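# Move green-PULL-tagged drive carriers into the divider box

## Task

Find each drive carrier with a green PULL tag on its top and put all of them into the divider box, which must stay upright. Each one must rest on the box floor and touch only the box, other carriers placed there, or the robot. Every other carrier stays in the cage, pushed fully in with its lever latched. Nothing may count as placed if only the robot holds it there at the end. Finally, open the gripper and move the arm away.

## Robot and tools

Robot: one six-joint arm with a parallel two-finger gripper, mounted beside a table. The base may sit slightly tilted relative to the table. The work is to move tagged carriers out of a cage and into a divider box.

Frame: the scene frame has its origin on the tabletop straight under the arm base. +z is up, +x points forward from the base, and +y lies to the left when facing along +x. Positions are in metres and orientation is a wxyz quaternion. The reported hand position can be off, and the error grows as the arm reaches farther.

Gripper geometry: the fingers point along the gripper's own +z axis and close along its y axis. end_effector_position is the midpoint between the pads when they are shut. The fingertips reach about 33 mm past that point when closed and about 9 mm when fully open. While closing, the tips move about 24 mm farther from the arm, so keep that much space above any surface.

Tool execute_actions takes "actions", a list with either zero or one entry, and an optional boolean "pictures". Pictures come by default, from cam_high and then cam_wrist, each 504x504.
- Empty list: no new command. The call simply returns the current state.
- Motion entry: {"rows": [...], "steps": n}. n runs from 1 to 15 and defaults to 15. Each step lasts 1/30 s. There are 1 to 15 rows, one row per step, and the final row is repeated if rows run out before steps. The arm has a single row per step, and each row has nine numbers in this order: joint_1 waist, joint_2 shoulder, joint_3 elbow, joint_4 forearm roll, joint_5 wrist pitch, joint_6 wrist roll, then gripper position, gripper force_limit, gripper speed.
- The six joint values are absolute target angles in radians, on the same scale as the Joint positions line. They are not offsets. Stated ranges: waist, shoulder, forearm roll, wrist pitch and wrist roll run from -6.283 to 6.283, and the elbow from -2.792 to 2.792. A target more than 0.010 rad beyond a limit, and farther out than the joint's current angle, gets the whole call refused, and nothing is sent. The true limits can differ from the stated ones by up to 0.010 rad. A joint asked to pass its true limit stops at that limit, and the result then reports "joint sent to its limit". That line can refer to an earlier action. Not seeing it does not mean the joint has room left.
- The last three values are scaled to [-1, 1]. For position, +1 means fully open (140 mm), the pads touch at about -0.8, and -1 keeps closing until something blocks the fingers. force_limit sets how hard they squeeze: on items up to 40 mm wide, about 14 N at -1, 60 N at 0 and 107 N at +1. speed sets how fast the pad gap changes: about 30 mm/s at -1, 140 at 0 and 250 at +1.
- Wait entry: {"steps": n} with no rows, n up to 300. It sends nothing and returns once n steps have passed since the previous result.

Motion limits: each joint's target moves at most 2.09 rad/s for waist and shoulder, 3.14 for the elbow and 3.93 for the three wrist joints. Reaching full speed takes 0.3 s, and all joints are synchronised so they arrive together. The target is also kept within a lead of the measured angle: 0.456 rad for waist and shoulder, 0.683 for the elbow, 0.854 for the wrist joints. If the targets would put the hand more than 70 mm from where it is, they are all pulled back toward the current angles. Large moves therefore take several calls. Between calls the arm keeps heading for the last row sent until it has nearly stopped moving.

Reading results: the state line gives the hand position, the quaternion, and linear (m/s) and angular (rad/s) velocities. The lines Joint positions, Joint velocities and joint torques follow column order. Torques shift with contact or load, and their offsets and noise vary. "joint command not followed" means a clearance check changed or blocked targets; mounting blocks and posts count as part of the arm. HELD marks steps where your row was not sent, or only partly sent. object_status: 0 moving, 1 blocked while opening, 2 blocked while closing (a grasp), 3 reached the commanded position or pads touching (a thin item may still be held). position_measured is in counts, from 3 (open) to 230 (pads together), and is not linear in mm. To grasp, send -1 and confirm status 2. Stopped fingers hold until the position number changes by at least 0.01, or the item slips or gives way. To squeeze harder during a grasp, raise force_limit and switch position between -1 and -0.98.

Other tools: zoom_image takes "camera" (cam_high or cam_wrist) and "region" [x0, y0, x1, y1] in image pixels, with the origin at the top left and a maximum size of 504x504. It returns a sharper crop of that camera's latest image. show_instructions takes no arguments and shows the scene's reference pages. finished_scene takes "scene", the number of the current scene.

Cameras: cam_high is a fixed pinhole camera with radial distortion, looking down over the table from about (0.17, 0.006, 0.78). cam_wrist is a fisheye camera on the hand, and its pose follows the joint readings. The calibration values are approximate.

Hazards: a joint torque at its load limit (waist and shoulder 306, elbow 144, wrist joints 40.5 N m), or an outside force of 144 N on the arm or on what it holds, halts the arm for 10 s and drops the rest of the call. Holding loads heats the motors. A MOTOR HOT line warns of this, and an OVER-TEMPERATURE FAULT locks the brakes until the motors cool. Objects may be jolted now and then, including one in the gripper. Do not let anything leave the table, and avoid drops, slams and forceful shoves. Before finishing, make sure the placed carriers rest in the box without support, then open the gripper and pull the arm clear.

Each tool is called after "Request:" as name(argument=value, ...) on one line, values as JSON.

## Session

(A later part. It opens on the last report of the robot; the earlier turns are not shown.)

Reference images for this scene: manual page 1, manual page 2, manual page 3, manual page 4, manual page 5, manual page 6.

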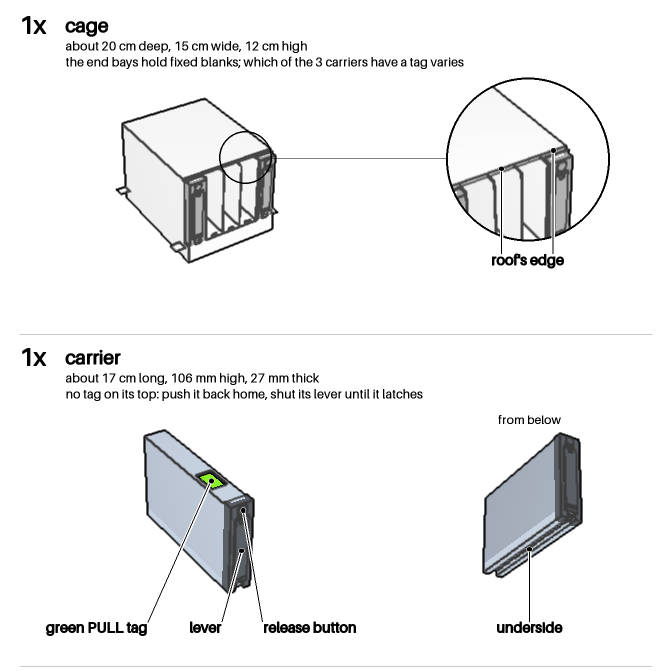

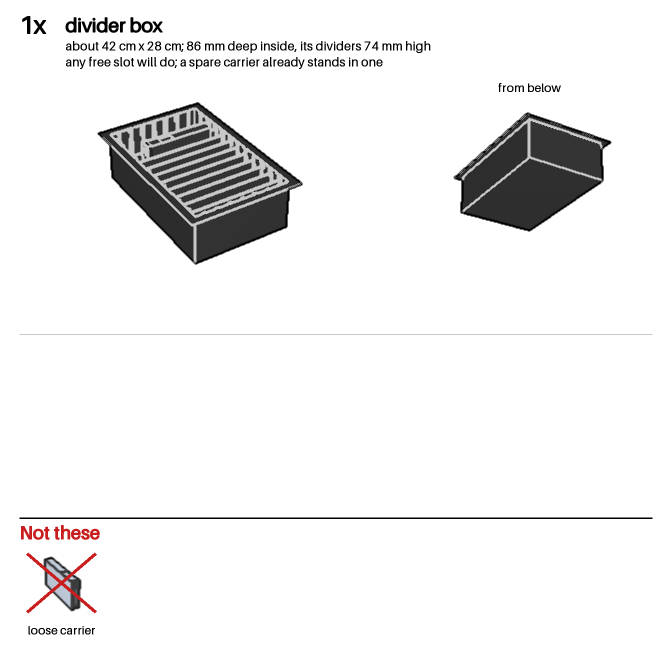

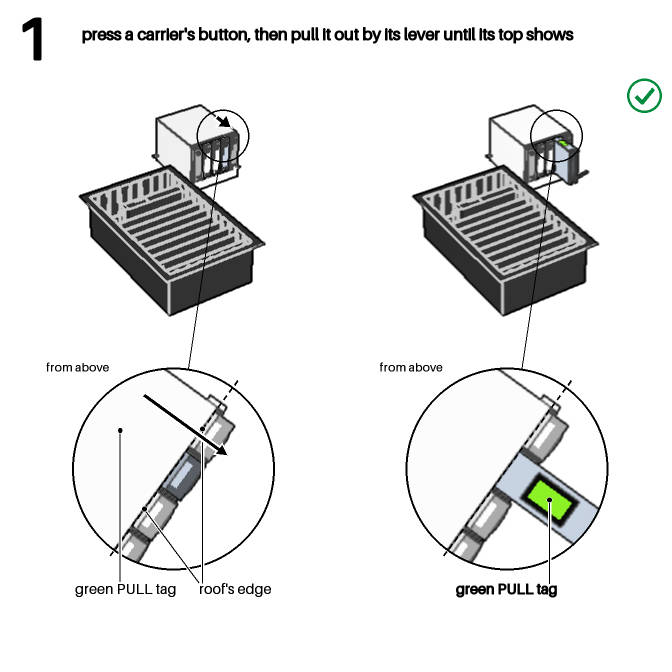

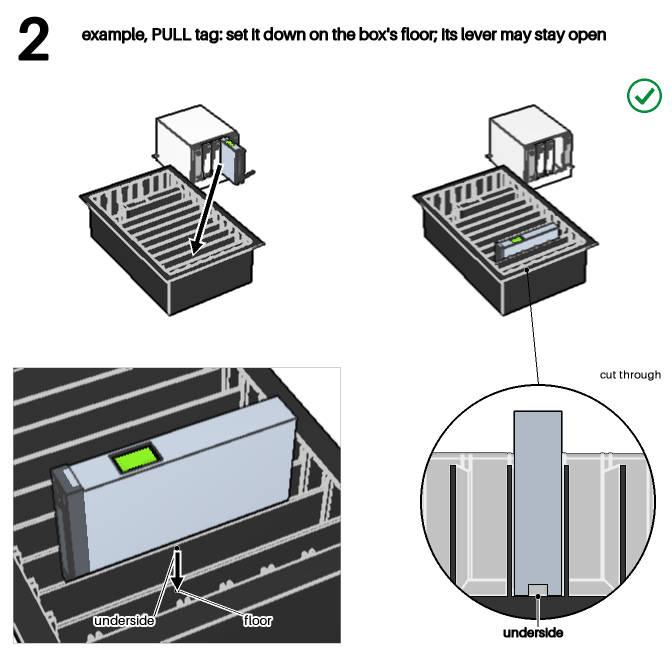

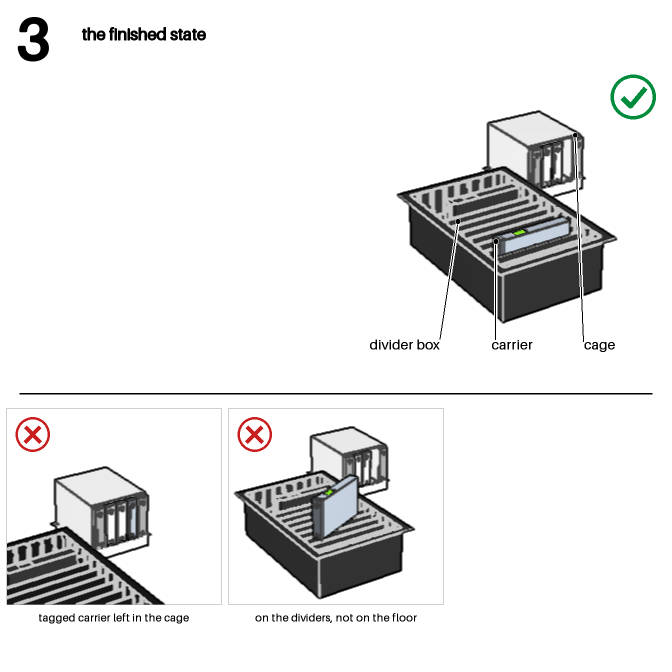

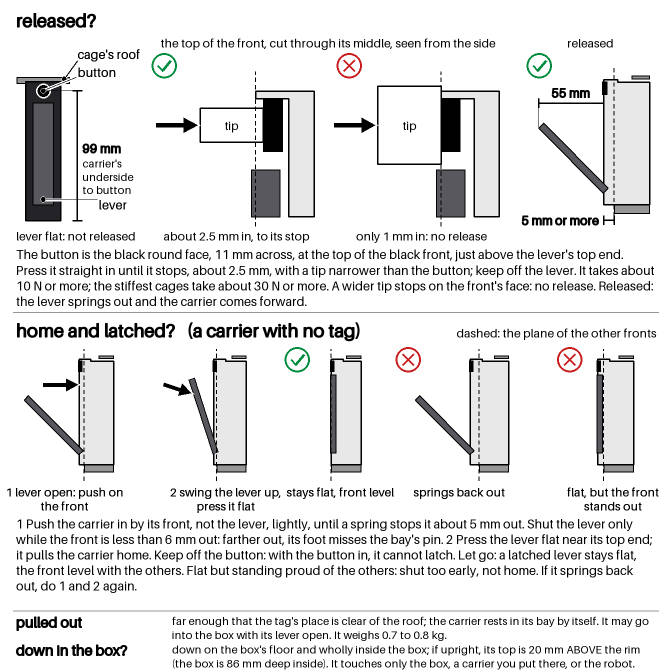

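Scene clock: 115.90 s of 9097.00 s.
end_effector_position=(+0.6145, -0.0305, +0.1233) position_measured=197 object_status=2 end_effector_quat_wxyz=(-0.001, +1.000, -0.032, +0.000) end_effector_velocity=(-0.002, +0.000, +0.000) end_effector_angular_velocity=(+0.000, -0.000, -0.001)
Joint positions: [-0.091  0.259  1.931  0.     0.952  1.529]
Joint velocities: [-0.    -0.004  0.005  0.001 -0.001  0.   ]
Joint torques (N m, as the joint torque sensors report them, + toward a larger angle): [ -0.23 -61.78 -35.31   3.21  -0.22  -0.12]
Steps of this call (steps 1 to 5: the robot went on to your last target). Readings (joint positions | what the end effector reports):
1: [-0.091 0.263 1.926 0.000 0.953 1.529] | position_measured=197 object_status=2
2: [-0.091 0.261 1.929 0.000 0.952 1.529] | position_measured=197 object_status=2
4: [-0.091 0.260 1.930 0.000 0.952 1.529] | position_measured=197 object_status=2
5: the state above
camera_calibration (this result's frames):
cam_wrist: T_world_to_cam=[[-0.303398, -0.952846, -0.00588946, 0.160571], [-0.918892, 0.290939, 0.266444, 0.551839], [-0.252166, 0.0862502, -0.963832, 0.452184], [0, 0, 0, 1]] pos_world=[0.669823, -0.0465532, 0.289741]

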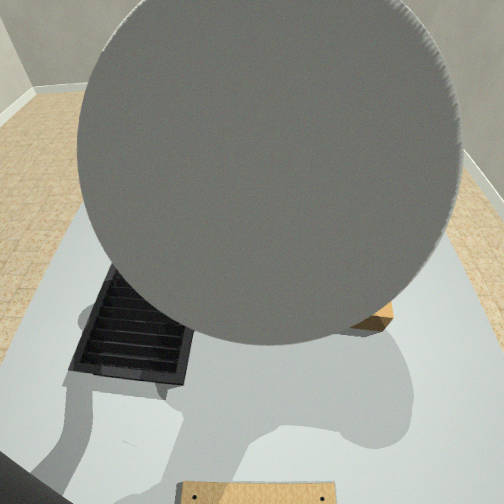

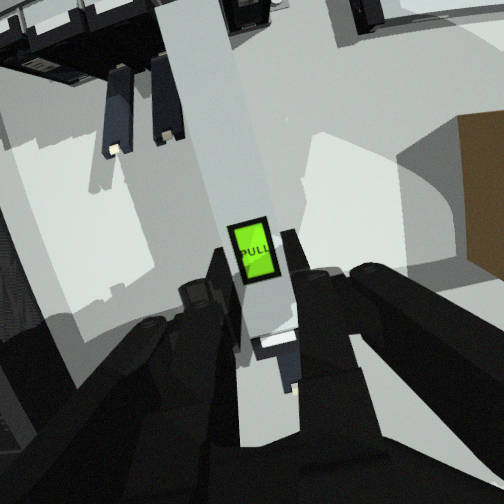

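Request:
execute_actions(actions=[{"rows": [[-0.0914,0.257,1.9295,0,0.9551,1.5285,-1,1,-0.6],[-0.0914,0.253,1.927,0,0.9616,1.5285,-1,1,-0.6],[-0.0914,0.247,1.9225,0,0.9721,1.5285,-1,1,-0.6],[-0.0914,0.239,1.9155,0,0.9871,1.5285,-1,1,-0.6],[-0.0914,0.23,1.9075,0,1.0041,1.5285,-1,1,-0.6],[-0.0914,0.22,1.898,0,1.0236,1.5285,-1,1,-0.6],[-0.0914,0.21,1.8885,0,1.0431,1.5285,-1,1,-0.6],[-0.0914,0.2,1.8785,0,1.0631,1.5285,-1,1,-0.6],[-0.0914,0.19,1.8685,0,1.0831,1.5285,-1,1,-0.6],[-0.0914,0.18,1.858,0,1.1036,1.5285,-1,1,-0.6],[-0.0914,0.171,1.8487,0,1.1219,1.5285,-1,1,-0.6],[-0.0914,0.163,1.8403,0,1.1383,1.5285,-1,1,-0.6],[-0.0914,0.157,1.834,0,1.1506,1.5285,-1,1,-0.6],[-0.0914,0.153,1.8297,0,1.1589,1.5285,-1,1,-0.6],[-0.0914,0.1507,1.8273,0,1.1636,1.5285,-1,1,-0.6]], "steps": 15}], pictures=false)

Request:
execute_actions(actions=[{"rows": [[-0.089,0.1507,1.8273,0,1.1636,1.5236,-1,1,-0.6],[-0.083,0.1507,1.8273,0,1.1636,1.5113,-1,1,-0.6],[-0.073,0.1507,1.8273,0,1.1636,1.4907,-1,1,-0.6],[-0.059,0.1507,1.8273,0,1.1636,1.462,-1,1,-0.6],[-0.042,0.1507,1.8273,0,1.1636,1.4271,-1,1,-0.6],[-0.023,0.1507,1.8273,0,1.1636,1.3881,-1,1,-0.6],[-0.003,0.1507,1.8273,0,1.1636,1.347,-1,1,-0.6],[0.018,0.1507,1.8273,0,1.1636,1.3039,-1,1,-0.6],[0.039,0.1507,1.8273,0,1.1636,1.2608,-1,1,-0.6],[0.06,0.1507,1.8273,0,1.1636,1.2177,-1,1,-0.6],[0.082,0.1507,1.8273,0,1.1636,1.1726,-1,1,-0.6],[0.104,0.1507,1.8273,0,1.1636,1.1274,-1,1,-0.6],[0.126,0.1507,1.8273,0,1.1636,1.0823,-1,1,-0.6],[0.148,0.1507,1.8273,0,1.1636,1.0371,-1,1,-0.6],[0.169,0.1507,1.8273,0,1.1636,0.994,-1,1,-0.6]], "steps": 15}], pictures=false)

Request:
execute_actions(actions=[{"rows": [[0.19,0.1507,1.8273,0,1.1636,0.9509,-1,1,-0.6],[0.212,0.1507,1.8273,0,1.1636,0.9057,-1,1,-0.6],[0.234,0.1507,1.8273,0,1.1636,0.8606,-1,1,-0.6],[0.256,0.1507,1.8273,0,1.1636,0.8154,-1,1,-0.6],[0.278,0.1507,1.8273,0,1.1636,0.7703,-1,1,-0.6],[0.299,0.1507,1.8273,0,1.1636,0.7272,-1,1,-0.6],[0.32,0.1507,1.8273,0,1.1636,0.6841,-1,1,-0.6],[0.341,0.1507,1.8273,0,1.1636,0.641,-1,1,-0.6],[0.361,0.1507,1.8273,0,1.1636,0.5999,-1,1,-0.6],[0.38,0.1507,1.8273,0,1.1636,0.5609,-1,1,-0.6],[0.397,0.1507,1.8273,0,1.1636,0.526,-1,1,-0.6],[0.411,0.1507,1.8273,0,1.1636,0.4973,-1,1,-0.6],[0.421,0.1507,1.8273,0,1.1636,0.4767,-1,1,-0.6],[0.427,0.1507,1.8273,0,1.1636,0.4644,-1,1,-0.6],[0.4292,0.1507,1.8273,0,1.1636,0.4599,-1,1,-0.6]], "steps": 15}], pictures=false)

Request:
execute_actions(actions=[{"steps": 8}])

Scene clock: 126.83 s of 9097.00 s.
end_effector_position=(+0.6085, -0.0300, +0.2260) position_measured=197 object_status=2 end_effector_quat_wxyz=(-0.001, +1.000, -0.032, +0.000) end_effector_velocity=(-0.025, +0.002, +0.231) end_effector_angular_velocity=(-0.000, -0.006, -0.002)
Joint positions: [-0.091  0.163  1.84  -0.     1.138  1.529]
Joint velocities: [-0.001 -0.202 -0.212  0.001  0.409  0.001]
Joint torques (N m, as the joint torque sensors report them, + toward a larger angle): [ -2.64 -41.   -34.03   3.52  -0.05  -0.1 ]
Steps of this call (steps 1 to 15: the robot went on to your last target; steps 16 to 90: nothing new was sent; then 7.43 s passed at rest; steps 91 to 105: all 15 steps of this action). Readings (joint positions | what the end effector reports):
91: [-0.091 0.259 1.931 0.000 0.951 1.529] | position_measured=197 object_status=2
92: [-0.091 0.258 1.931 -0.000 0.952 1.528] | position_measured=197 object_status=2
94: [-0.091 0.253 1.928 -0.000 0.962 1.529] | position_measured=197 object_status=2
98: [-0.091 0.226 1.904 -0.000 1.012 1.529] | position_measured=197 object_status=2
105: the state above

Scene clock: 127.33 s of 9097.00 s.
end_effector_position=(+0.6019, +0.0804, +0.2402) position_measured=197 object_status=2 end_effector_quat_wxyz=(-0.001, +0.970, +0.244, +0.000) end_effector_velocity=(-0.050, +0.373, +0.001) end_effector_angular_velocity=(-0.001, -0.004, +1.886)
Joint positions: [ 0.091  0.151  1.827 -0.     1.164  1.155]
Joint velocities: [ 0.62  -0.    -0.001 -0.     0.    -1.266]
Joint torques (N m, as the joint torque sensors report them, + toward a larger angle): [  3.55 -57.44 -39.87   4.21   0.13  -0.43]
Steps of this call (steps 1 to 15: all 15 steps of this action). Readings (joint positions | what the end effector reports):
1: [-0.091 0.157 1.834 -0.000 1.150 1.528] | position_measured=197 object_status=2
2: [-0.091 0.153 1.830 -0.000 1.157 1.527] | position_measured=197 object_status=2
4: [-0.084 0.151 1.828 -0.000 1.162 1.512] | position_measured=197 object_status=2
8: [-0.041 0.151 1.827 -0.000 1.163 1.424] | position_measured=197 object_status=2
15: the state above

Scene clock: 127.83 s of 9097.00 s.
end_effector_position=(+0.5487, +0.2599, +0.2406) position_measured=197 object_status=2 end_effector_quat_wxyz=(-0.001, +0.753, +0.658, +0.001) end_effector_velocity=(-0.114, +0.239, +0.000) end_effector_angular_velocity=(-0.001, -0.002, +1.326)
Joint positions: [0.4   0.151 1.827 0.    1.164 0.52 ]
Joint velocities: [ 0.435  0.     0.001 -0.001 -0.    -0.89 ]
Joint torques (N m, as the joint torque sensors report them, + toward a larger angle): [ -8.88 -55.32 -41.21   3.54  -0.1   -0.39]
Steps of this call (steps 1 to 15: all 15 steps of this action). Readings (joint positions | what the end effector reports):
1: [0.112 0.151 1.827 -0.000 1.164 1.112] | position_measured=197 object_status=2
2: [0.133 0.151 1.827 -0.000 1.164 1.068] | position_measured=197 object_status=2
4: [0.175 0.151 1.827 -0.000 1.164 0.981] | position_measured=197 object_status=2
8: [0.262 0.151 1.827 -0.000 1.164 0.804] | position_measured=197 object_status=2
15: the state above

Scene clock: 128.10 s of 9097.00 s.
end_effector_position=(+0.5409, +0.2757, +0.2406) position_measured=197 object_status=2 end_effector_quat_wxyz=(-0.001, +0.723, +0.691, +0.001) end_effector_velocity=(-0.000, +0.001, +0.000) end_effector_angular_velocity=(-0.000, -0.001, +0.005)
Joint positions: [0.429 0.151 1.827 0.    1.164 0.46 ]
Joint velocities: [ 0.003  0.    -0.001 -0.    -0.    -0.003]
Joint torques (N m, as the joint torque sensors report them, + toward a larger angle): [ -2.02 -57.43 -40.89   4.16  -0.01   0.04]
Steps of this call (steps 1 to 8: the robot went on to your last target). Readings (joint positions | what the end effector reports):
1: [0.413 0.151 1.827 0.000 1.164 0.493] | position_measured=197 object_status=2
2: [0.422 0.151 1.827 0.000 1.164 0.475] | position_measured=197 object_status=2
4: [0.428 0.151 1.827 0.000 1.164 0.462] | position_measured=197 object_status=2
8: the state above
camera_calibration (this result's frames):
cam_wrist: T_world_to_cam=[[0.958187, -0.286111, -0.00431765, -0.435922], [-0.274822, -0.924372, 0.264591, 0.351077], [-0.0796937, -0.252341, -0.964351, 0.520453], [0, 0, 0, 1]] pos_world=[0.555655, 0.331135, 0.407125]

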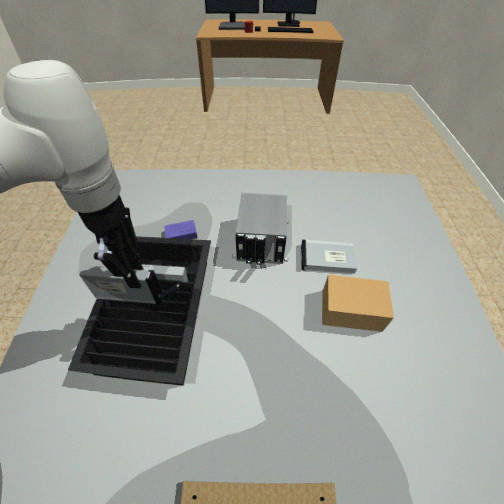

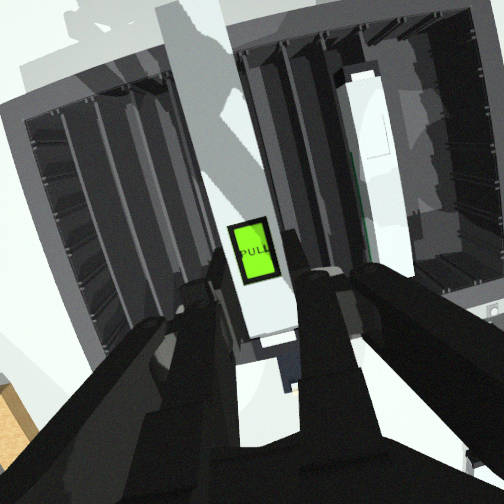

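Request:
zoom_image(camera="cam_wrist", region=[130, 0, 370, 240])

Region (130, 0, 370, 240) of cam_wrist's 504x504 image, scaled by 2.100, with more detail than that image has.

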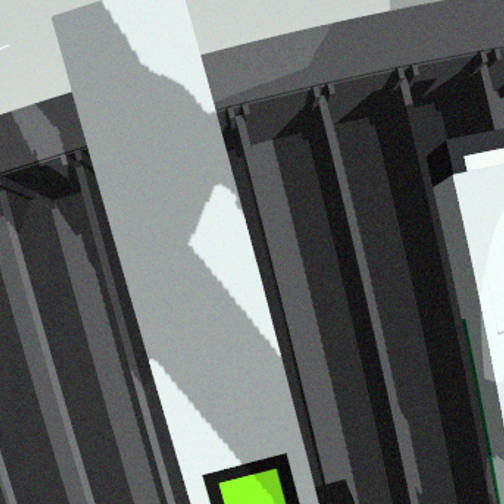

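Request:
execute_actions(actions=[])

Scene clock: 134.13 s of 9097.00 s.
end_effector_position=(+0.5409, +0.2758, +0.2406) position_measured=197 object_status=2 end_effector_quat_wxyz=(-0.000, +0.723, +0.691, +0.001) end_effector_velocity=(-0.000, +0.001, +0.000) end_effector_angular_velocity=(+0.000, -0.000, +0.001)
Joint positions: [ 0.429  0.151  1.827 -0.     1.164  0.46 ]
Joint velocities: [ 0.002 -0.    -0.     0.    -0.     0.   ]
Joint torques (N m, as the joint torque sensors report them, + toward a larger angle): [ -1.67 -55.19 -40.47   4.04  -0.15   0.04]
Steps of this call (steps 1 to 30: the robot went on to your last target; steps 31 to 90: nothing new was sent; then 3.03 s passed at rest). Readings (joint positions | what the end effector reports):
1: [0.429 0.151 1.827 0.000 1.164 0.460] | position_measured=197 object_status=2
2: [0.429 0.151 1.827 0.000 1.164 0.460] | position_measured=197 object_status=2
4: [0.429 0.151 1.827 0.000 1.164 0.460] | position_measured=197 object_status=2
8: [0.429 0.151 1.827 0.000 1.164 0.460] | position_measured=197 object_status=2
90: the state above
The arm was judged still, so your last target was given up. Only a new action makes it travel on or press farther. Fingers that are still opening or closing keep moving.
camera_calibration (this result's frames):
cam_wrist: T_world_to_cam=[[0.958292, -0.285758, -0.00431407, -0.436023], [-0.274478, -0.924458, 0.264649, 0.350976], [-0.0796139, -0.252427, -0.964335, 0.520418], [0, 0, 0, 1]] pos_world=[0.555604, 0.331233, 0.407091]

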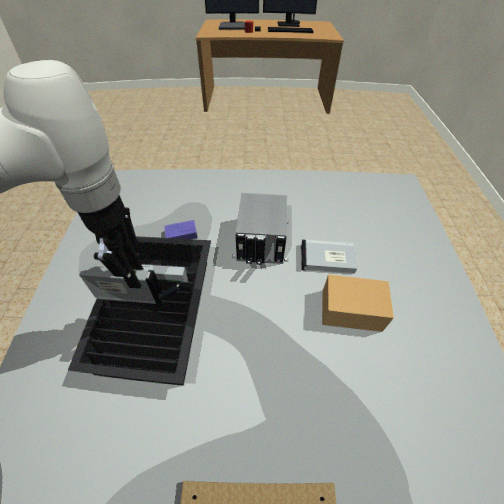

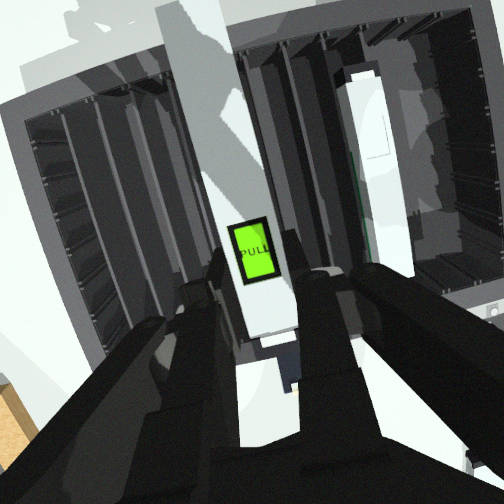

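Request:
execute_actions(actions=[{"rows":[[0.429,0.155,1.8335,0,1.153,0.462,-1,1,-0.6],[0.429,0.160,1.84,0,1.142,0.464,-1,1,-0.6],[0.4288,0.164,1.847,0,1.131,0.467,-1,1,-0.6],[0.4287,0.169,1.853,0,1.12,0.469,-1,1,-0.6],[0.4285,0.1731,1.8595,0,1.109,0.4712,-1,1,-0.6]],"steps":15}])

Request:
zoom_image(camera="cam_wrist", region=[120, 0, 360, 260])

Scene clock: 137.30 s of 9097.00 s.
end_effector_position=(+0.5419, +0.2758, +0.2107) position_measured=197 object_status=2 end_effector_quat_wxyz=(-0.000, +0.727, +0.687, +0.001) end_effector_velocity=(-0.001, +0.000, -0.001) end_effector_angular_velocity=(-0.000, +0.001, +0.001)
Joint positions: [ 0.429  0.173  1.859 -0.     1.109  0.471]
Joint velocities: [ 0.001  0.     0.002 -0.    -0.001  0.   ]
Joint torques (N m, as the joint torque sensors report them, + toward a larger angle): [ -0.63 -56.45 -40.31   4.11  -0.15  -0.14]
Steps of this call (steps 1 to 80: nothing new was sent; steps 81 to 95: all 15 steps of this action). Readings (joint positions | what the end effector reports):
81: [0.429 0.151 1.827 -0.000 1.163 0.460] | position_measured=197 object_status=2
82: [0.429 0.152 1.828 -0.000 1.160 0.460] | position_measured=197 object_status=2
84: [0.429 0.158 1.837 -0.000 1.145 0.463] | position_measured=197 object_status=2
88: [0.429 0.172 1.857 -0.000 1.113 0.470] | position_measured=197 object_status=2
95: the state above
camera_calibration (this result's frames):
cam_wrist: T_world_to_cam=[[0.954822, -0.297149, -0.00417399, -0.432148], [-0.285503, -0.921117, 0.264637, 0.36424], [-0.0824813, -0.251489, -0.964339, 0.493034], [0, 0, 0, 1]] pos_world=[0.557282, 0.331088, 0.377257]

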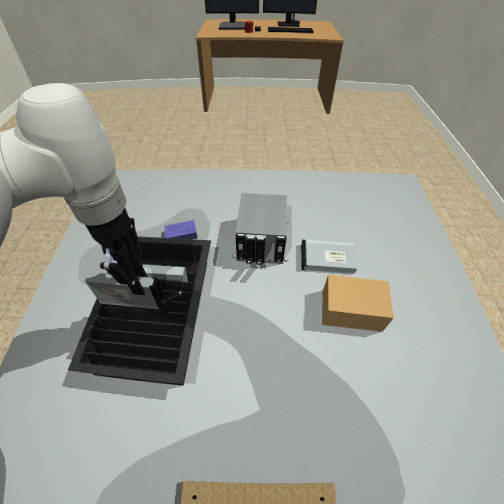

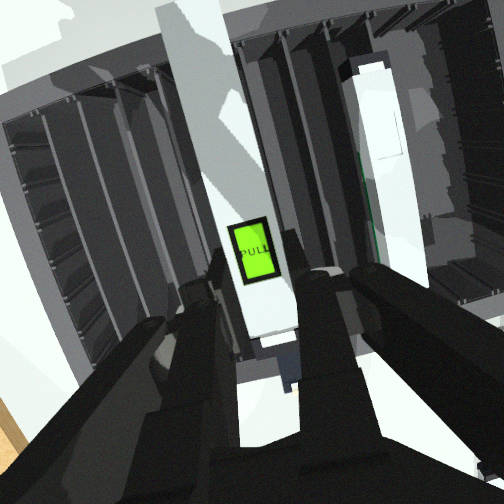

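Region (120, 0, 360, 260) of cam_wrist's 504x504 image, scaled by 1.938, with more detail than that image has; it fills the left 465 columns of this view, and the rest is white.

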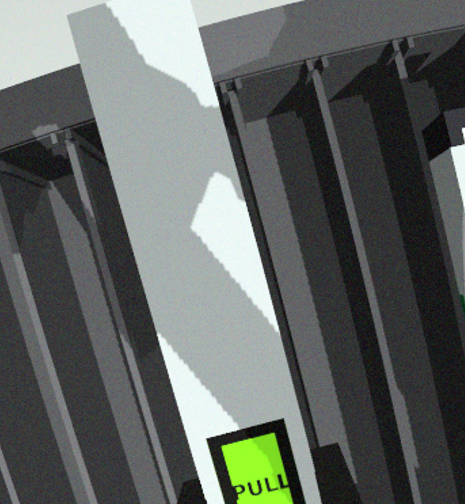

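Request:
zoom_image(camera="cam_wrist", region=[210, 30, 310, 130])

Request:
zoom_image(camera="cam_wrist", region=[240, 140, 340, 240])

Region (210, 30, 310, 130) of cam_wrist's 504x504 image, scaled by 5.040, with more detail than that image has.

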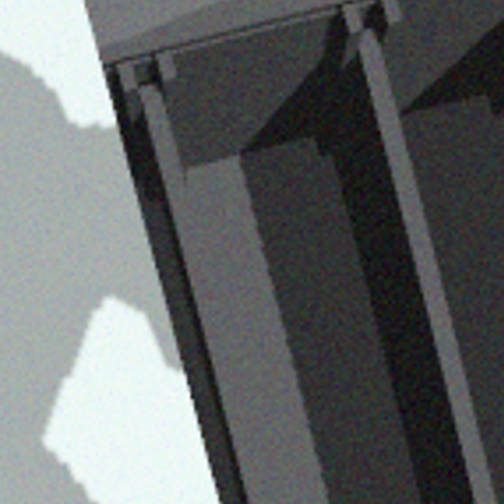

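Region (240, 140, 340, 240) of cam_wrist's 504x504 image, scaled by 5.040, with more detail than that image has.

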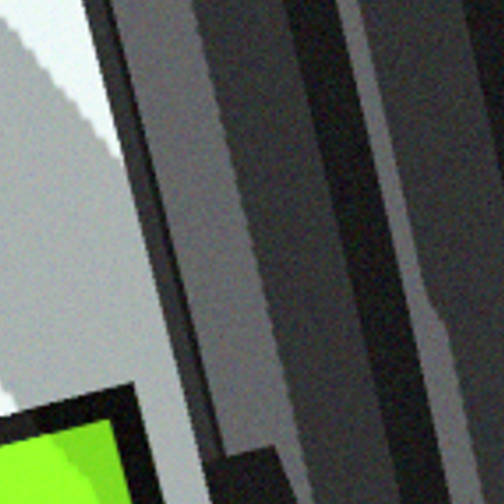

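Request:
execute_actions(actions=[{"rows":[[0.4268,0.1762,1.8558,0,1.1096,0.4795,-1,1,-0.6]],"steps":12}])

Request:
zoom_image(camera="cam_wrist", region=[130, 20, 330, 240])

Scene clock: 152.27 s of 9097.00 s.
end_effector_position=(+0.5441, +0.2757, +0.2106) position_measured=197 object_status=2 end_effector_quat_wxyz=(-0.001, +0.730, +0.683, +0.001) end_effector_velocity=(+0.001, -0.001, +0.000) end_effector_angular_velocity=(+0.000, -0.000, -0.002)
Joint positions: [0.427 0.176 1.856 0.    1.11  0.479]
Joint velocities: [-0.002  0.    -0.001  0.    -0.     0.   ]
Joint torques (N m, as the joint torque sensors report them, + toward a larger angle): [ -1.34 -58.07 -39.31   4.11  -0.02   0.  ]
Steps of this call (steps 1 to 15: the robot went on to your last target; steps 16 to 90: nothing new was sent; then 11.57 s passed at rest; steps 91 to 102: all 12 steps of this action). Readings (joint positions | what the end effector reports):
91: [0.428 0.173 1.860 0.000 1.109 0.471] | position_measured=197 object_status=2
92: [0.428 0.174 1.859 0.000 1.109 0.474] | position_measured=197 object_status=2
94: [0.427 0.176 1.857 0.000 1.109 0.478] | position_measured=197 object_status=2
98: [0.427 0.176 1.856 0.000 1.110 0.479] | position_measured=197 object_status=2
102: the state above
camera_calibration (this result's frames):
cam_wrist: T_world_to_cam=[[0.951771, -0.306778, -0.0044688, -0.429922], [-0.294712, -0.918191, 0.264706, 0.368987], [-0.0853094, -0.250623, -0.964319, 0.494304], [0, 0, 0, 1]] pos_world=[0.560101, 0.330794, 0.377072]

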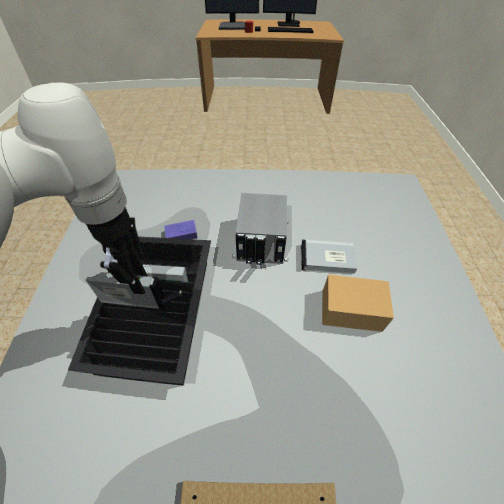

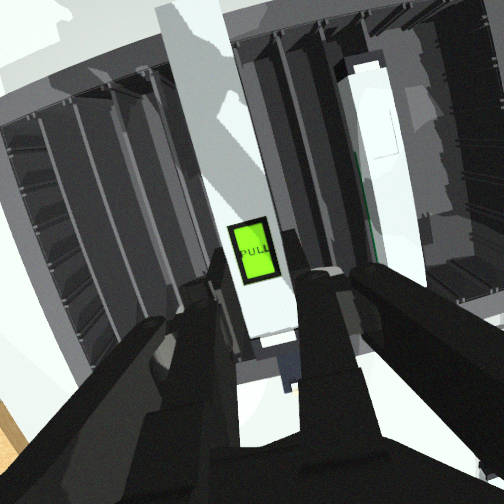

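Region (130, 20, 330, 240) of cam_wrist's 504x504 image, scaled by 2.291, with more detail than that image has; it fills the left 458 columns of this view, and the rest is white.

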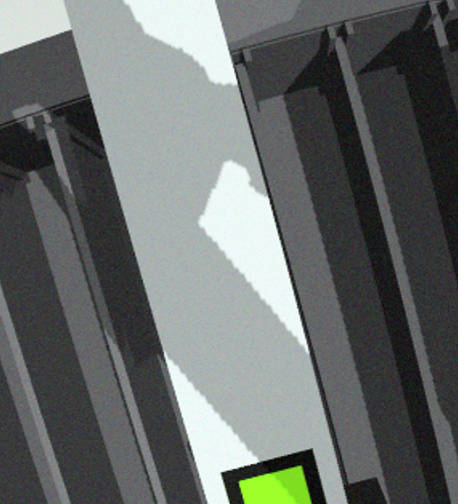

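Request:
execute_actions(actions=[{"rows":[[0.4268,0.1778,1.8579,0,1.1059,0.4795,-1,1,-0.6],[0.4268,0.1793,1.8601,0,1.1022,0.4795,-1,1,-0.6],[0.4268,0.1809,1.8622,0,1.0985,0.4795,-1,1,-0.6],[0.4268,0.1824,1.8643,0,1.0949,0.4795,-1,1,-0.6],[0.4268,0.184,1.8665,0,1.0911,0.4795,-1,1,-0.6],[0.4268,0.1856,1.8686,0,1.0874,0.4795,-1,1,-0.6],[0.4268,0.1868,1.8702,0,1.0846,0.4795,-1,1,-0.6],[0.4268,0.1876,1.8713,0,1.0827,0.4795,-1,1,-0.6],[0.4268,0.1883,1.8723,0,1.081,0.4795,-1,1,-0.6],[0.4268,0.189,1.8733,0,1.0793,0.4795,-1,1,-0.6],[0.4268,0.1895,1.8739,0,1.0782,0.4795,-1,1,-0.6]],"steps":15}], pictures=false)

Scene clock: 160.57 s of 9097.00 s.
end_effector_position=(+0.5445, +0.2757, +0.1938) position_measured=197 object_status=2 end_effector_quat_wxyz=(-0.000, +0.730, +0.683, +0.001) end_effector_velocity=(-0.000, +0.001, -0.002) end_effector_angular_velocity=(+0.001, +0.000, -0.000)
Joint positions: [ 0.427  0.189  1.874 -0.     1.078  0.48 ]
Joint velocities: [ 0.001  0.002  0.003  0.001 -0.005  0.001]
Joint torques (N m, as the joint torque sensors report them, + toward a larger angle): [  4.25 -44.93 -24.91   6.14   3.22   0.16]
Steps of this call (steps 1 to 15: the robot went on to your last target; steps 16 to 90: nothing new was sent; then 4.80 s passed at rest; steps 91 to 105: all 15 steps of this action). Readings (joint positions | what the end effector reports):
91: [0.427 0.176 1.856 -0.000 1.110 0.479] | position_measured=197 object_status=2
92: [0.427 0.177 1.856 -0.000 1.109 0.480] | position_measured=197 object_status=2
94: [0.427 0.179 1.859 -0.000 1.103 0.480] | position_measured=197 object_status=2
98: [0.427 0.185 1.867 -0.000 1.089 0.480] | position_measured=197 object_status=2
105: the state above

Request:
execute_actions(actions=[{"rows":[[0.4268,0.1868,1.8702,0,1.0846,0.4795,-1,1,-0.6]],"steps":10}])

Request:
zoom_image(camera="cam_wrist", region=[130, 0, 330, 240])

Scene clock: 162.27 s of 9097.00 s.
end_effector_position=(+0.5440, +0.2758, +0.1967) position_measured=197 object_status=2 end_effector_quat_wxyz=(-0.001, +0.730, +0.683, +0.000) end_effector_velocity=(+0.002, -0.000, +0.003) end_effector_angular_velocity=(-0.001, -0.006, +0.002)
Joint positions: [0.427 0.187 1.871 0.    1.085 0.48 ]
Joint velocities: [-0.    -0.002 -0.003 -0.004  0.    -0.001]
Joint torques (N m, as the joint torque sensors report them, + toward a larger angle): [ -1.5  -58.28 -40.64   4.    -0.15  -0.13]
Steps of this call (steps 1 to 15: the robot went on to your last target; steps 16 to 41: nothing new was sent; steps 42 to 51: all 10 steps of this action). Readings (joint positions | what the end effector reports):
42: [0.427 0.190 1.874 -0.000 1.078 0.480] | position_measured=197 object_status=2
43: [0.427 0.189 1.874 0.000 1.080 0.480] | position_measured=197 object_status=2
45: [0.427 0.188 1.872 0.000 1.084 0.480] | position_measured=197 object_status=2
49: [0.427 0.187 1.871 0.000 1.085 0.480] | position_measured=197 object_status=2
51: the state above
camera_calibration (this result's frames):
cam_wrist: T_world_to_cam=[[0.951759, -0.306806, -0.0049794, -0.429736], [-0.294592, -0.918168, 0.264923, 0.372589], [-0.0858518, -0.250676, -0.964257, 0.481222], [0, 0, 0, 1]] pos_world=[0.56008, 0.330884, 0.363174]

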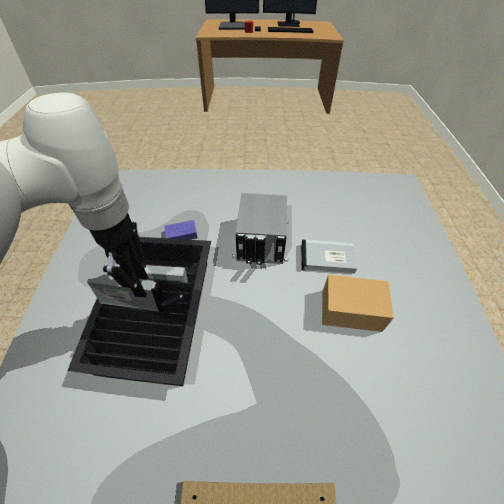

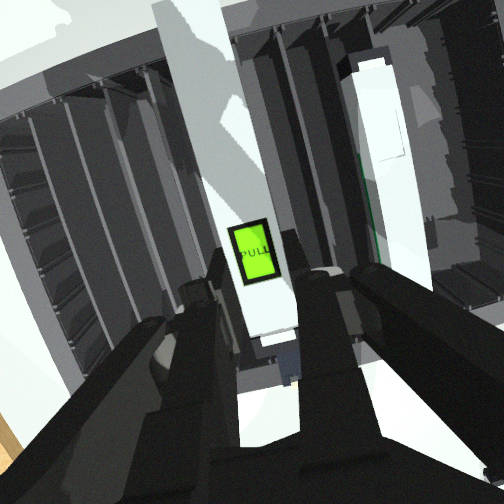

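Region (130, 0, 330, 240) of cam_wrist's 504x504 image, scaled by 2.100, with more detail than that image has.

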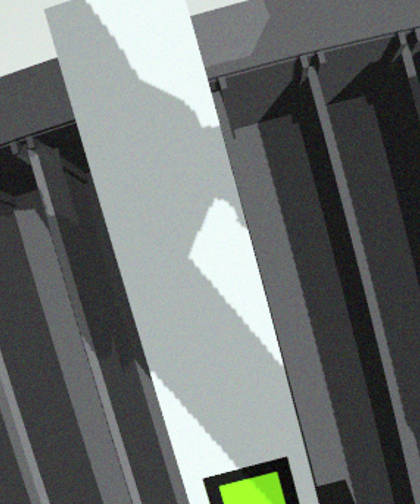

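Request:
zoom_image(camera="cam_high", region=[70, 230, 210, 340])

Request:
zoom_image(camera="cam_wrist", region=[210, 20, 300, 130])

Region (70, 230, 210, 340) of cam_high's 504x504 image, scaled by 3.600, with more detail than that image has; it fills the top 396 rows of this view, and the rest is white.

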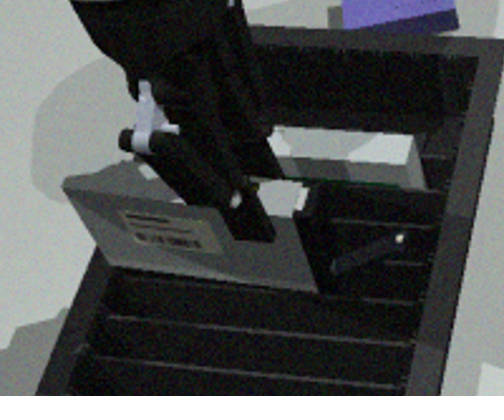

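Region (210, 20, 300, 130) of cam_wrist's 504x504 image, scaled by 4.582, with more detail than that image has; it fills the left 412 columns of this view, and the rest is white.

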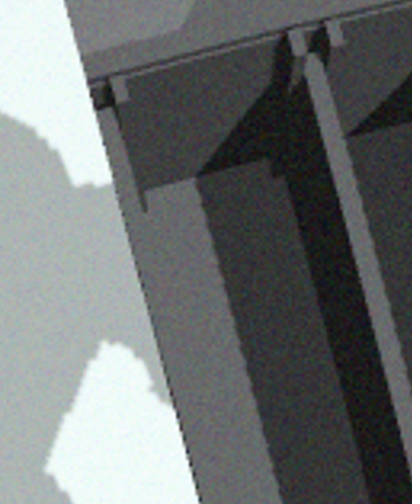

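Request:
execute_actions(actions=[{"rows":[[0.4248,0.1858,1.8714,0,1.0844,0.4775,-1,1,-0.6],[0.4228,0.1847,1.8727,0,1.0842,0.4755,-1,1,-0.6],[0.421,0.1837,1.8739,0,1.084,0.4737,-1,1,-0.6],[0.421,0.1837,1.8739,0,1.084,0.4737,-1,1,-0.6],[0.421,0.1837,1.8739,0,1.084,0.4737,-1,1,-0.6],[0.421,0.1837,1.8739,0,1.084,0.4737,-1,1,-0.6],[0.421,0.1845,1.875,0,1.0821,0.4737,-1,1,-0.6],[0.421,0.1852,1.876,0,1.0804,0.4737,-1,1,-0.6],[0.421,0.1859,1.877,0,1.0787,0.4737,-1,1,-0.6],[0.421,0.1864,1.8776,0,1.0776,0.4737,-1,1,-0.6]],"steps":15}])

Request:
zoom_image(camera="cam_high", region=[70, 230, 210, 340])

Scene clock: 170.03 s of 9097.00 s.
end_effector_position=(+0.5441, +0.2718, +0.1939) position_measured=197 object_status=2 end_effector_quat_wxyz=(-0.000, +0.730, +0.683, +0.001) end_effector_velocity=(-0.001, +0.000, -0.003) end_effector_angular_velocity=(-0.001, +0.003, +0.000)
Joint positions: [ 0.421  0.186  1.877 -0.     1.078  0.474]
Joint velocities: [ 0.001  0.002  0.003  0.    -0.002  0.   ]
Joint torques (N m, as the joint torque sensors report them, + toward a larger angle): [  0.45 -49.48 -34.29   4.03   0.36  -0.11]
Steps of this call (steps 1 to 15: the robot went on to your last target; steps 16 to 90: nothing new was sent; then 4.27 s passed at rest; steps 91 to 105: all 15 steps of this action). Readings (joint positions | what the end effector reports):
91: [0.427 0.187 1.870 -0.000 1.085 0.480] | position_measured=197 object_status=2
92: [0.426 0.186 1.870 -0.000 1.085 0.479] | position_measured=197 object_status=2
94: [0.423 0.185 1.871 -0.000 1.084 0.476] | position_measured=197 object_status=2
98: [0.421 0.184 1.874 -0.000 1.083 0.474] | position_measured=197 object_status=2
105: the state above
camera_calibration (this result's frames):
cam_wrist: T_world_to_cam=[[0.951774, -0.306773, -0.00398769, -0.431236], [-0.294856, -0.918239, 0.264381, 0.369981], [-0.0847666, -0.250455, -0.96441, 0.476939], [0, 0, 0, 1]] pos_world=[0.559959, 0.326891, 0.360429]

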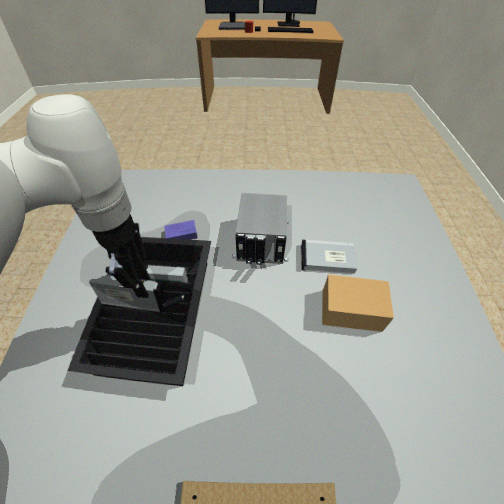

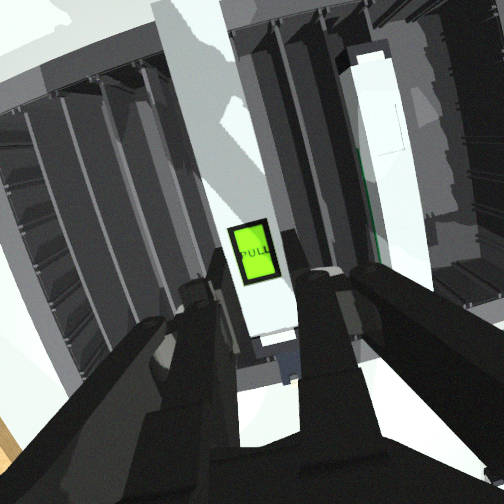

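Region (70, 230, 210, 340) of cam_high's 504x504 image, scaled by 3.600, with more detail than that image has; it fills the top 396 rows of this view, and the rest is white.

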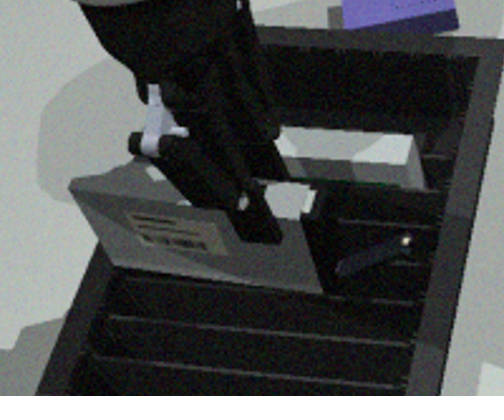

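Request:
zoom_image(camera="cam_high", region=[95, 285, 195, 330])

Region (95, 285, 195, 330) of cam_high's 504x504 image, scaled by 5.040, with more detail than that image has; it fills the top 227 rows of this view, and the rest is white.

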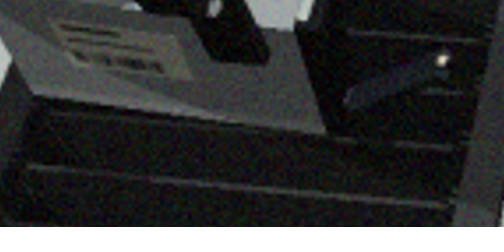

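Request:
zoom_image(camera="cam_wrist", region=[240, 130, 340, 240])

Request:
zoom_image(camera="cam_wrist", region=[220, 310, 320, 410])

Region (240, 130, 340, 240) of cam_wrist's 504x504 image, scaled by 4.582, with more detail than that image has; it fills the left 458 columns of this view, and the rest is white.

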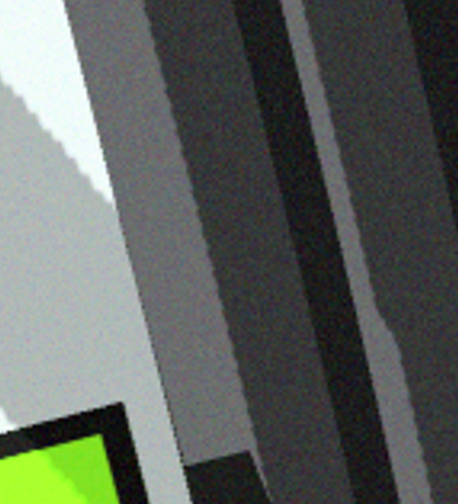

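Region (220, 310, 320, 410) of cam_wrist's 504x504 image, scaled by 5.040, with more detail than that image has.

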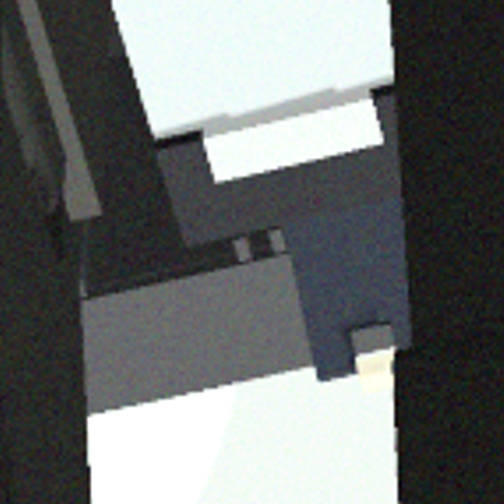

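Request:
execute_actions(actions=[{"rows":[[0.421,0.1852,1.876,0,1.0804,0.4737,-1,1,-0.6],[0.421,0.1852,1.876,0,1.0804,0.4737,-1,1,-0.6],[0.421,0.1852,1.876,0,1.0804,0.4737,-1,1,-0.6],[0.4217,0.1839,1.8776,0,1.0801,0.4744,-1,1,-0.6],[0.4217,0.1839,1.8776,0,1.0801,0.4744,-1,1,-0.6],[0.4217,0.1839,1.8776,0,1.0801,0.4744,-1,1,-0.6],[0.4217,0.1839,1.8776,0,1.0801,0.4744,-1,1,-0.6],[0.4217,0.1839,1.8776,0,1.0801,0.4744,-1,1,-0.6],[0.4217,0.1845,1.8784,0,1.0787,0.4744,-1,1,-0.6],[0.4217,0.1851,1.8792,0,1.0773,0.4744,-1,1,-0.6],[0.4217,0.1855,1.8797,0,1.0764,0.4744,-1,1,-0.6]],"steps":15}], pictures=false)

Request:
execute_actions(actions=[], pictures=false)

Scene clock: 177.03 s of 9097.00 s.
end_effector_position=(+0.5431, +0.2719, +0.1935) position_measured=197 object_status=2 end_effector_quat_wxyz=(-0.000, +0.730, +0.683, +0.001) end_effector_velocity=(-0.001, -0.001, -0.004) end_effector_angular_velocity=(-0.002, +0.003, -0.001)
Joint positions: [0.422 0.185 1.879 0.    1.077 0.474]
Joint velocities: [-0.     0.003  0.004 -0.    -0.004  0.001]
Joint torques (N m, as the joint torque sensors report them, + toward a larger angle): [  2.01 -48.19 -30.99   4.8    0.91   0.08]
Steps of this call (steps 1 to 15: the robot went on to your last target; steps 16 to 90: nothing new was sent; then 3.50 s passed at rest; steps 91 to 105: all 15 steps of this action). Readings (joint positions | what the end effector reports):
91: [0.421 0.186 1.878 0.000 1.078 0.474] | position_measured=197 object_status=2
92: [0.421 0.186 1.878 0.000 1.078 0.474] | position_measured=197 object_status=2
94: [0.421 0.186 1.877 0.000 1.080 0.474] | position_measured=197 object_status=2
98: [0.421 0.184 1.877 0.000 1.080 0.474] | position_measured=197 object_status=2
105: the state above

Scene clock: 177.03 s of 9097.00 s.
end_effector_position=(+0.5431, +0.2719, +0.1935) position_measured=197 object_status=2 end_effector_quat_wxyz=(-0.000, +0.730, +0.683, +0.001) end_effector_velocity=(-0.001, -0.001, -0.004) end_effector_angular_velocity=(-0.002, +0.003, -0.001)
Joint positions: [0.422 0.185 1.879 0.    1.077 0.474]
Joint velocities: [-0.     0.003  0.004 -0.    -0.004  0.001]
Joint torques (N m, as the joint torque sensors report them, + toward a larger angle): [  2.01 -48.19 -30.99   4.8    0.91   0.08]

Request:
execute_actions(actions=[{"rows":[[0.4217,0.1839,1.8776,0,1.0801,0.4744,-1,1,-0.6],[0.4217,0.1839,1.8776,0,1.0801,0.4744,-1,1,-0.6],[0.4217,0.1839,1.8776,0,1.0801,0.4744,-1,1,-0.6],[0.4217,0.1839,1.8776,0,1.0801,0.4744,-1,1,-0.6],[0.4203,0.1865,1.8744,0,1.0807,0.473,-1,1,-0.6],[0.4203,0.1865,1.8744,0,1.0807,0.473,-1,1,-0.6],[0.4203,0.1865,1.8744,0,1.0807,0.473,-1,1,-0.6],[0.4203,0.1865,1.8744,0,1.0807,0.473,-1,1,-0.6],[0.4203,0.1865,1.8744,0,1.0807,0.473,-1,1,-0.6],[0.4203,0.1871,1.8752,0,1.0793,0.473,-1,1,-0.6],[0.4203,0.1881,1.8765,0,1.077,0.473,-1,1,-0.6]],"steps":15}], pictures=false)

Request:
execute_actions(actions=[{"steps":8}])

Scene clock: 179.50 s of 9097.00 s.
end_effector_position=(+0.5452, +0.2719, +0.1936) position_measured=197 object_status=2 end_effector_quat_wxyz=(-0.000, +0.730, +0.683, +0.001) end_effector_velocity=(+0.000, -0.000, -0.004) end_effector_angular_velocity=(+0.001, -0.001, -0.000)
Joint positions: [ 0.42   0.188  1.876 -0.     1.077  0.473]
Joint velocities: [-0.     0.002  0.005  0.001 -0.008 -0.001]
Joint torques (N m, as the joint torque sensors report them, + toward a larger angle): [ -2.62 -50.72 -37.72   2.56  -4.37  -0.15]
Steps of this call (steps 1 to 15: the robot went on to your last target; steps 16 to 59: nothing new was sent; steps 60 to 74: all 15 steps of this action). Readings (joint positions | what the end effector reports):
60: [0.422 0.186 1.880 -0.000 1.076 0.474] | position_measured=197 object_status=2
61: [0.422 0.185 1.880 -0.000 1.077 0.474] | position_measured=197 object_status=2
63: [0.422 0.185 1.879 -0.000 1.079 0.474] | position_measured=197 object_status=2
67: [0.421 0.186 1.876 -0.000 1.081 0.474] | position_measured=197 object_status=2
74: the state above

Scene clock: 179.77 s of 9097.00 s.
end_effector_position=(+0.5451, +0.2718, +0.1932) position_measured=197 object_status=2 end_effector_quat_wxyz=(-0.000, +0.730, +0.683, +0.001) end_effector_velocity=(-0.000, -0.000, -0.000) end_effector_angular_velocity=(-0.001, +0.000, +0.001)
Joint positions: [ 0.42   0.188  1.876 -0.     1.077  0.473]
Joint velocities: [ 0.  0.  0. -0.  0. -0.]
Joint torques (N m, as the joint torque sensors report them, + toward a larger angle): [ -1.11 -45.63 -34.09   2.84  -2.42  -0.29]
Steps of this call (steps 1 to 8: the robot went on to your last target). Readings (joint positions | what the end effector reports):
1: [0.420 0.188 1.876 -0.000 1.077 0.473] | position_measured=197 object_status=2
2: [0.420 0.188 1.876 -0.000 1.077 0.473] | position_measured=197 object_status=2
4: [0.420 0.188 1.876 -0.000 1.077 0.473] | position_measured=197 object_status=2
8: the state above
camera_calibration (this result's frames):
cam_wrist: T_world_to_cam=[[0.951773, -0.306774, -0.00418105, -0.43214], [-0.294796, -0.918218, 0.264519, 0.370365], [-0.0849865, -0.250529, -0.964371, 0.47646], [0, 0, 0, 1]] pos_world=[0.560974, 0.326875, 0.359709]

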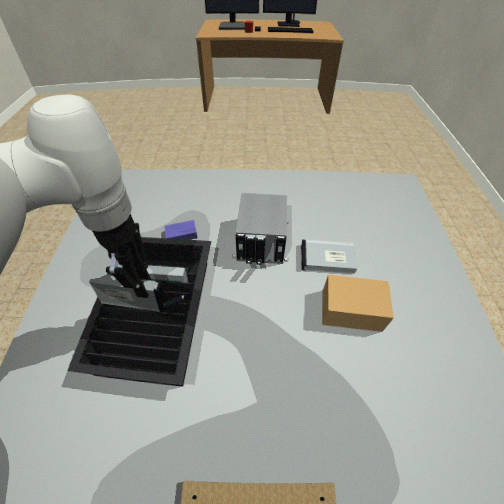

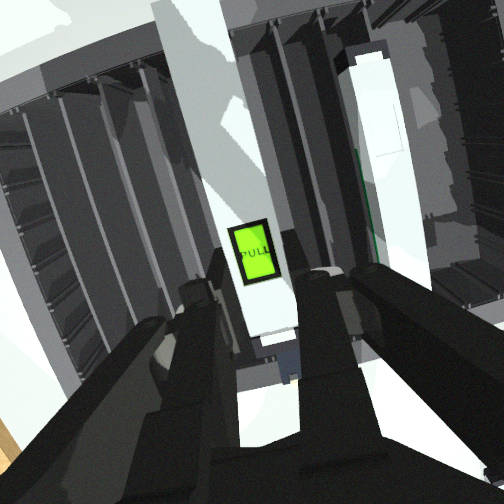

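Request:
zoom_image(camera="cam_high", region=[130, 290, 190, 325])

Region (130, 290, 190, 325) of cam_high's 504x504 image, scaled by 8.400, with more detail than that image has; it fills the top 294 rows of this view, and the rest is white.

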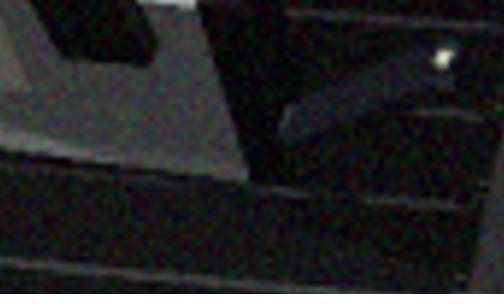

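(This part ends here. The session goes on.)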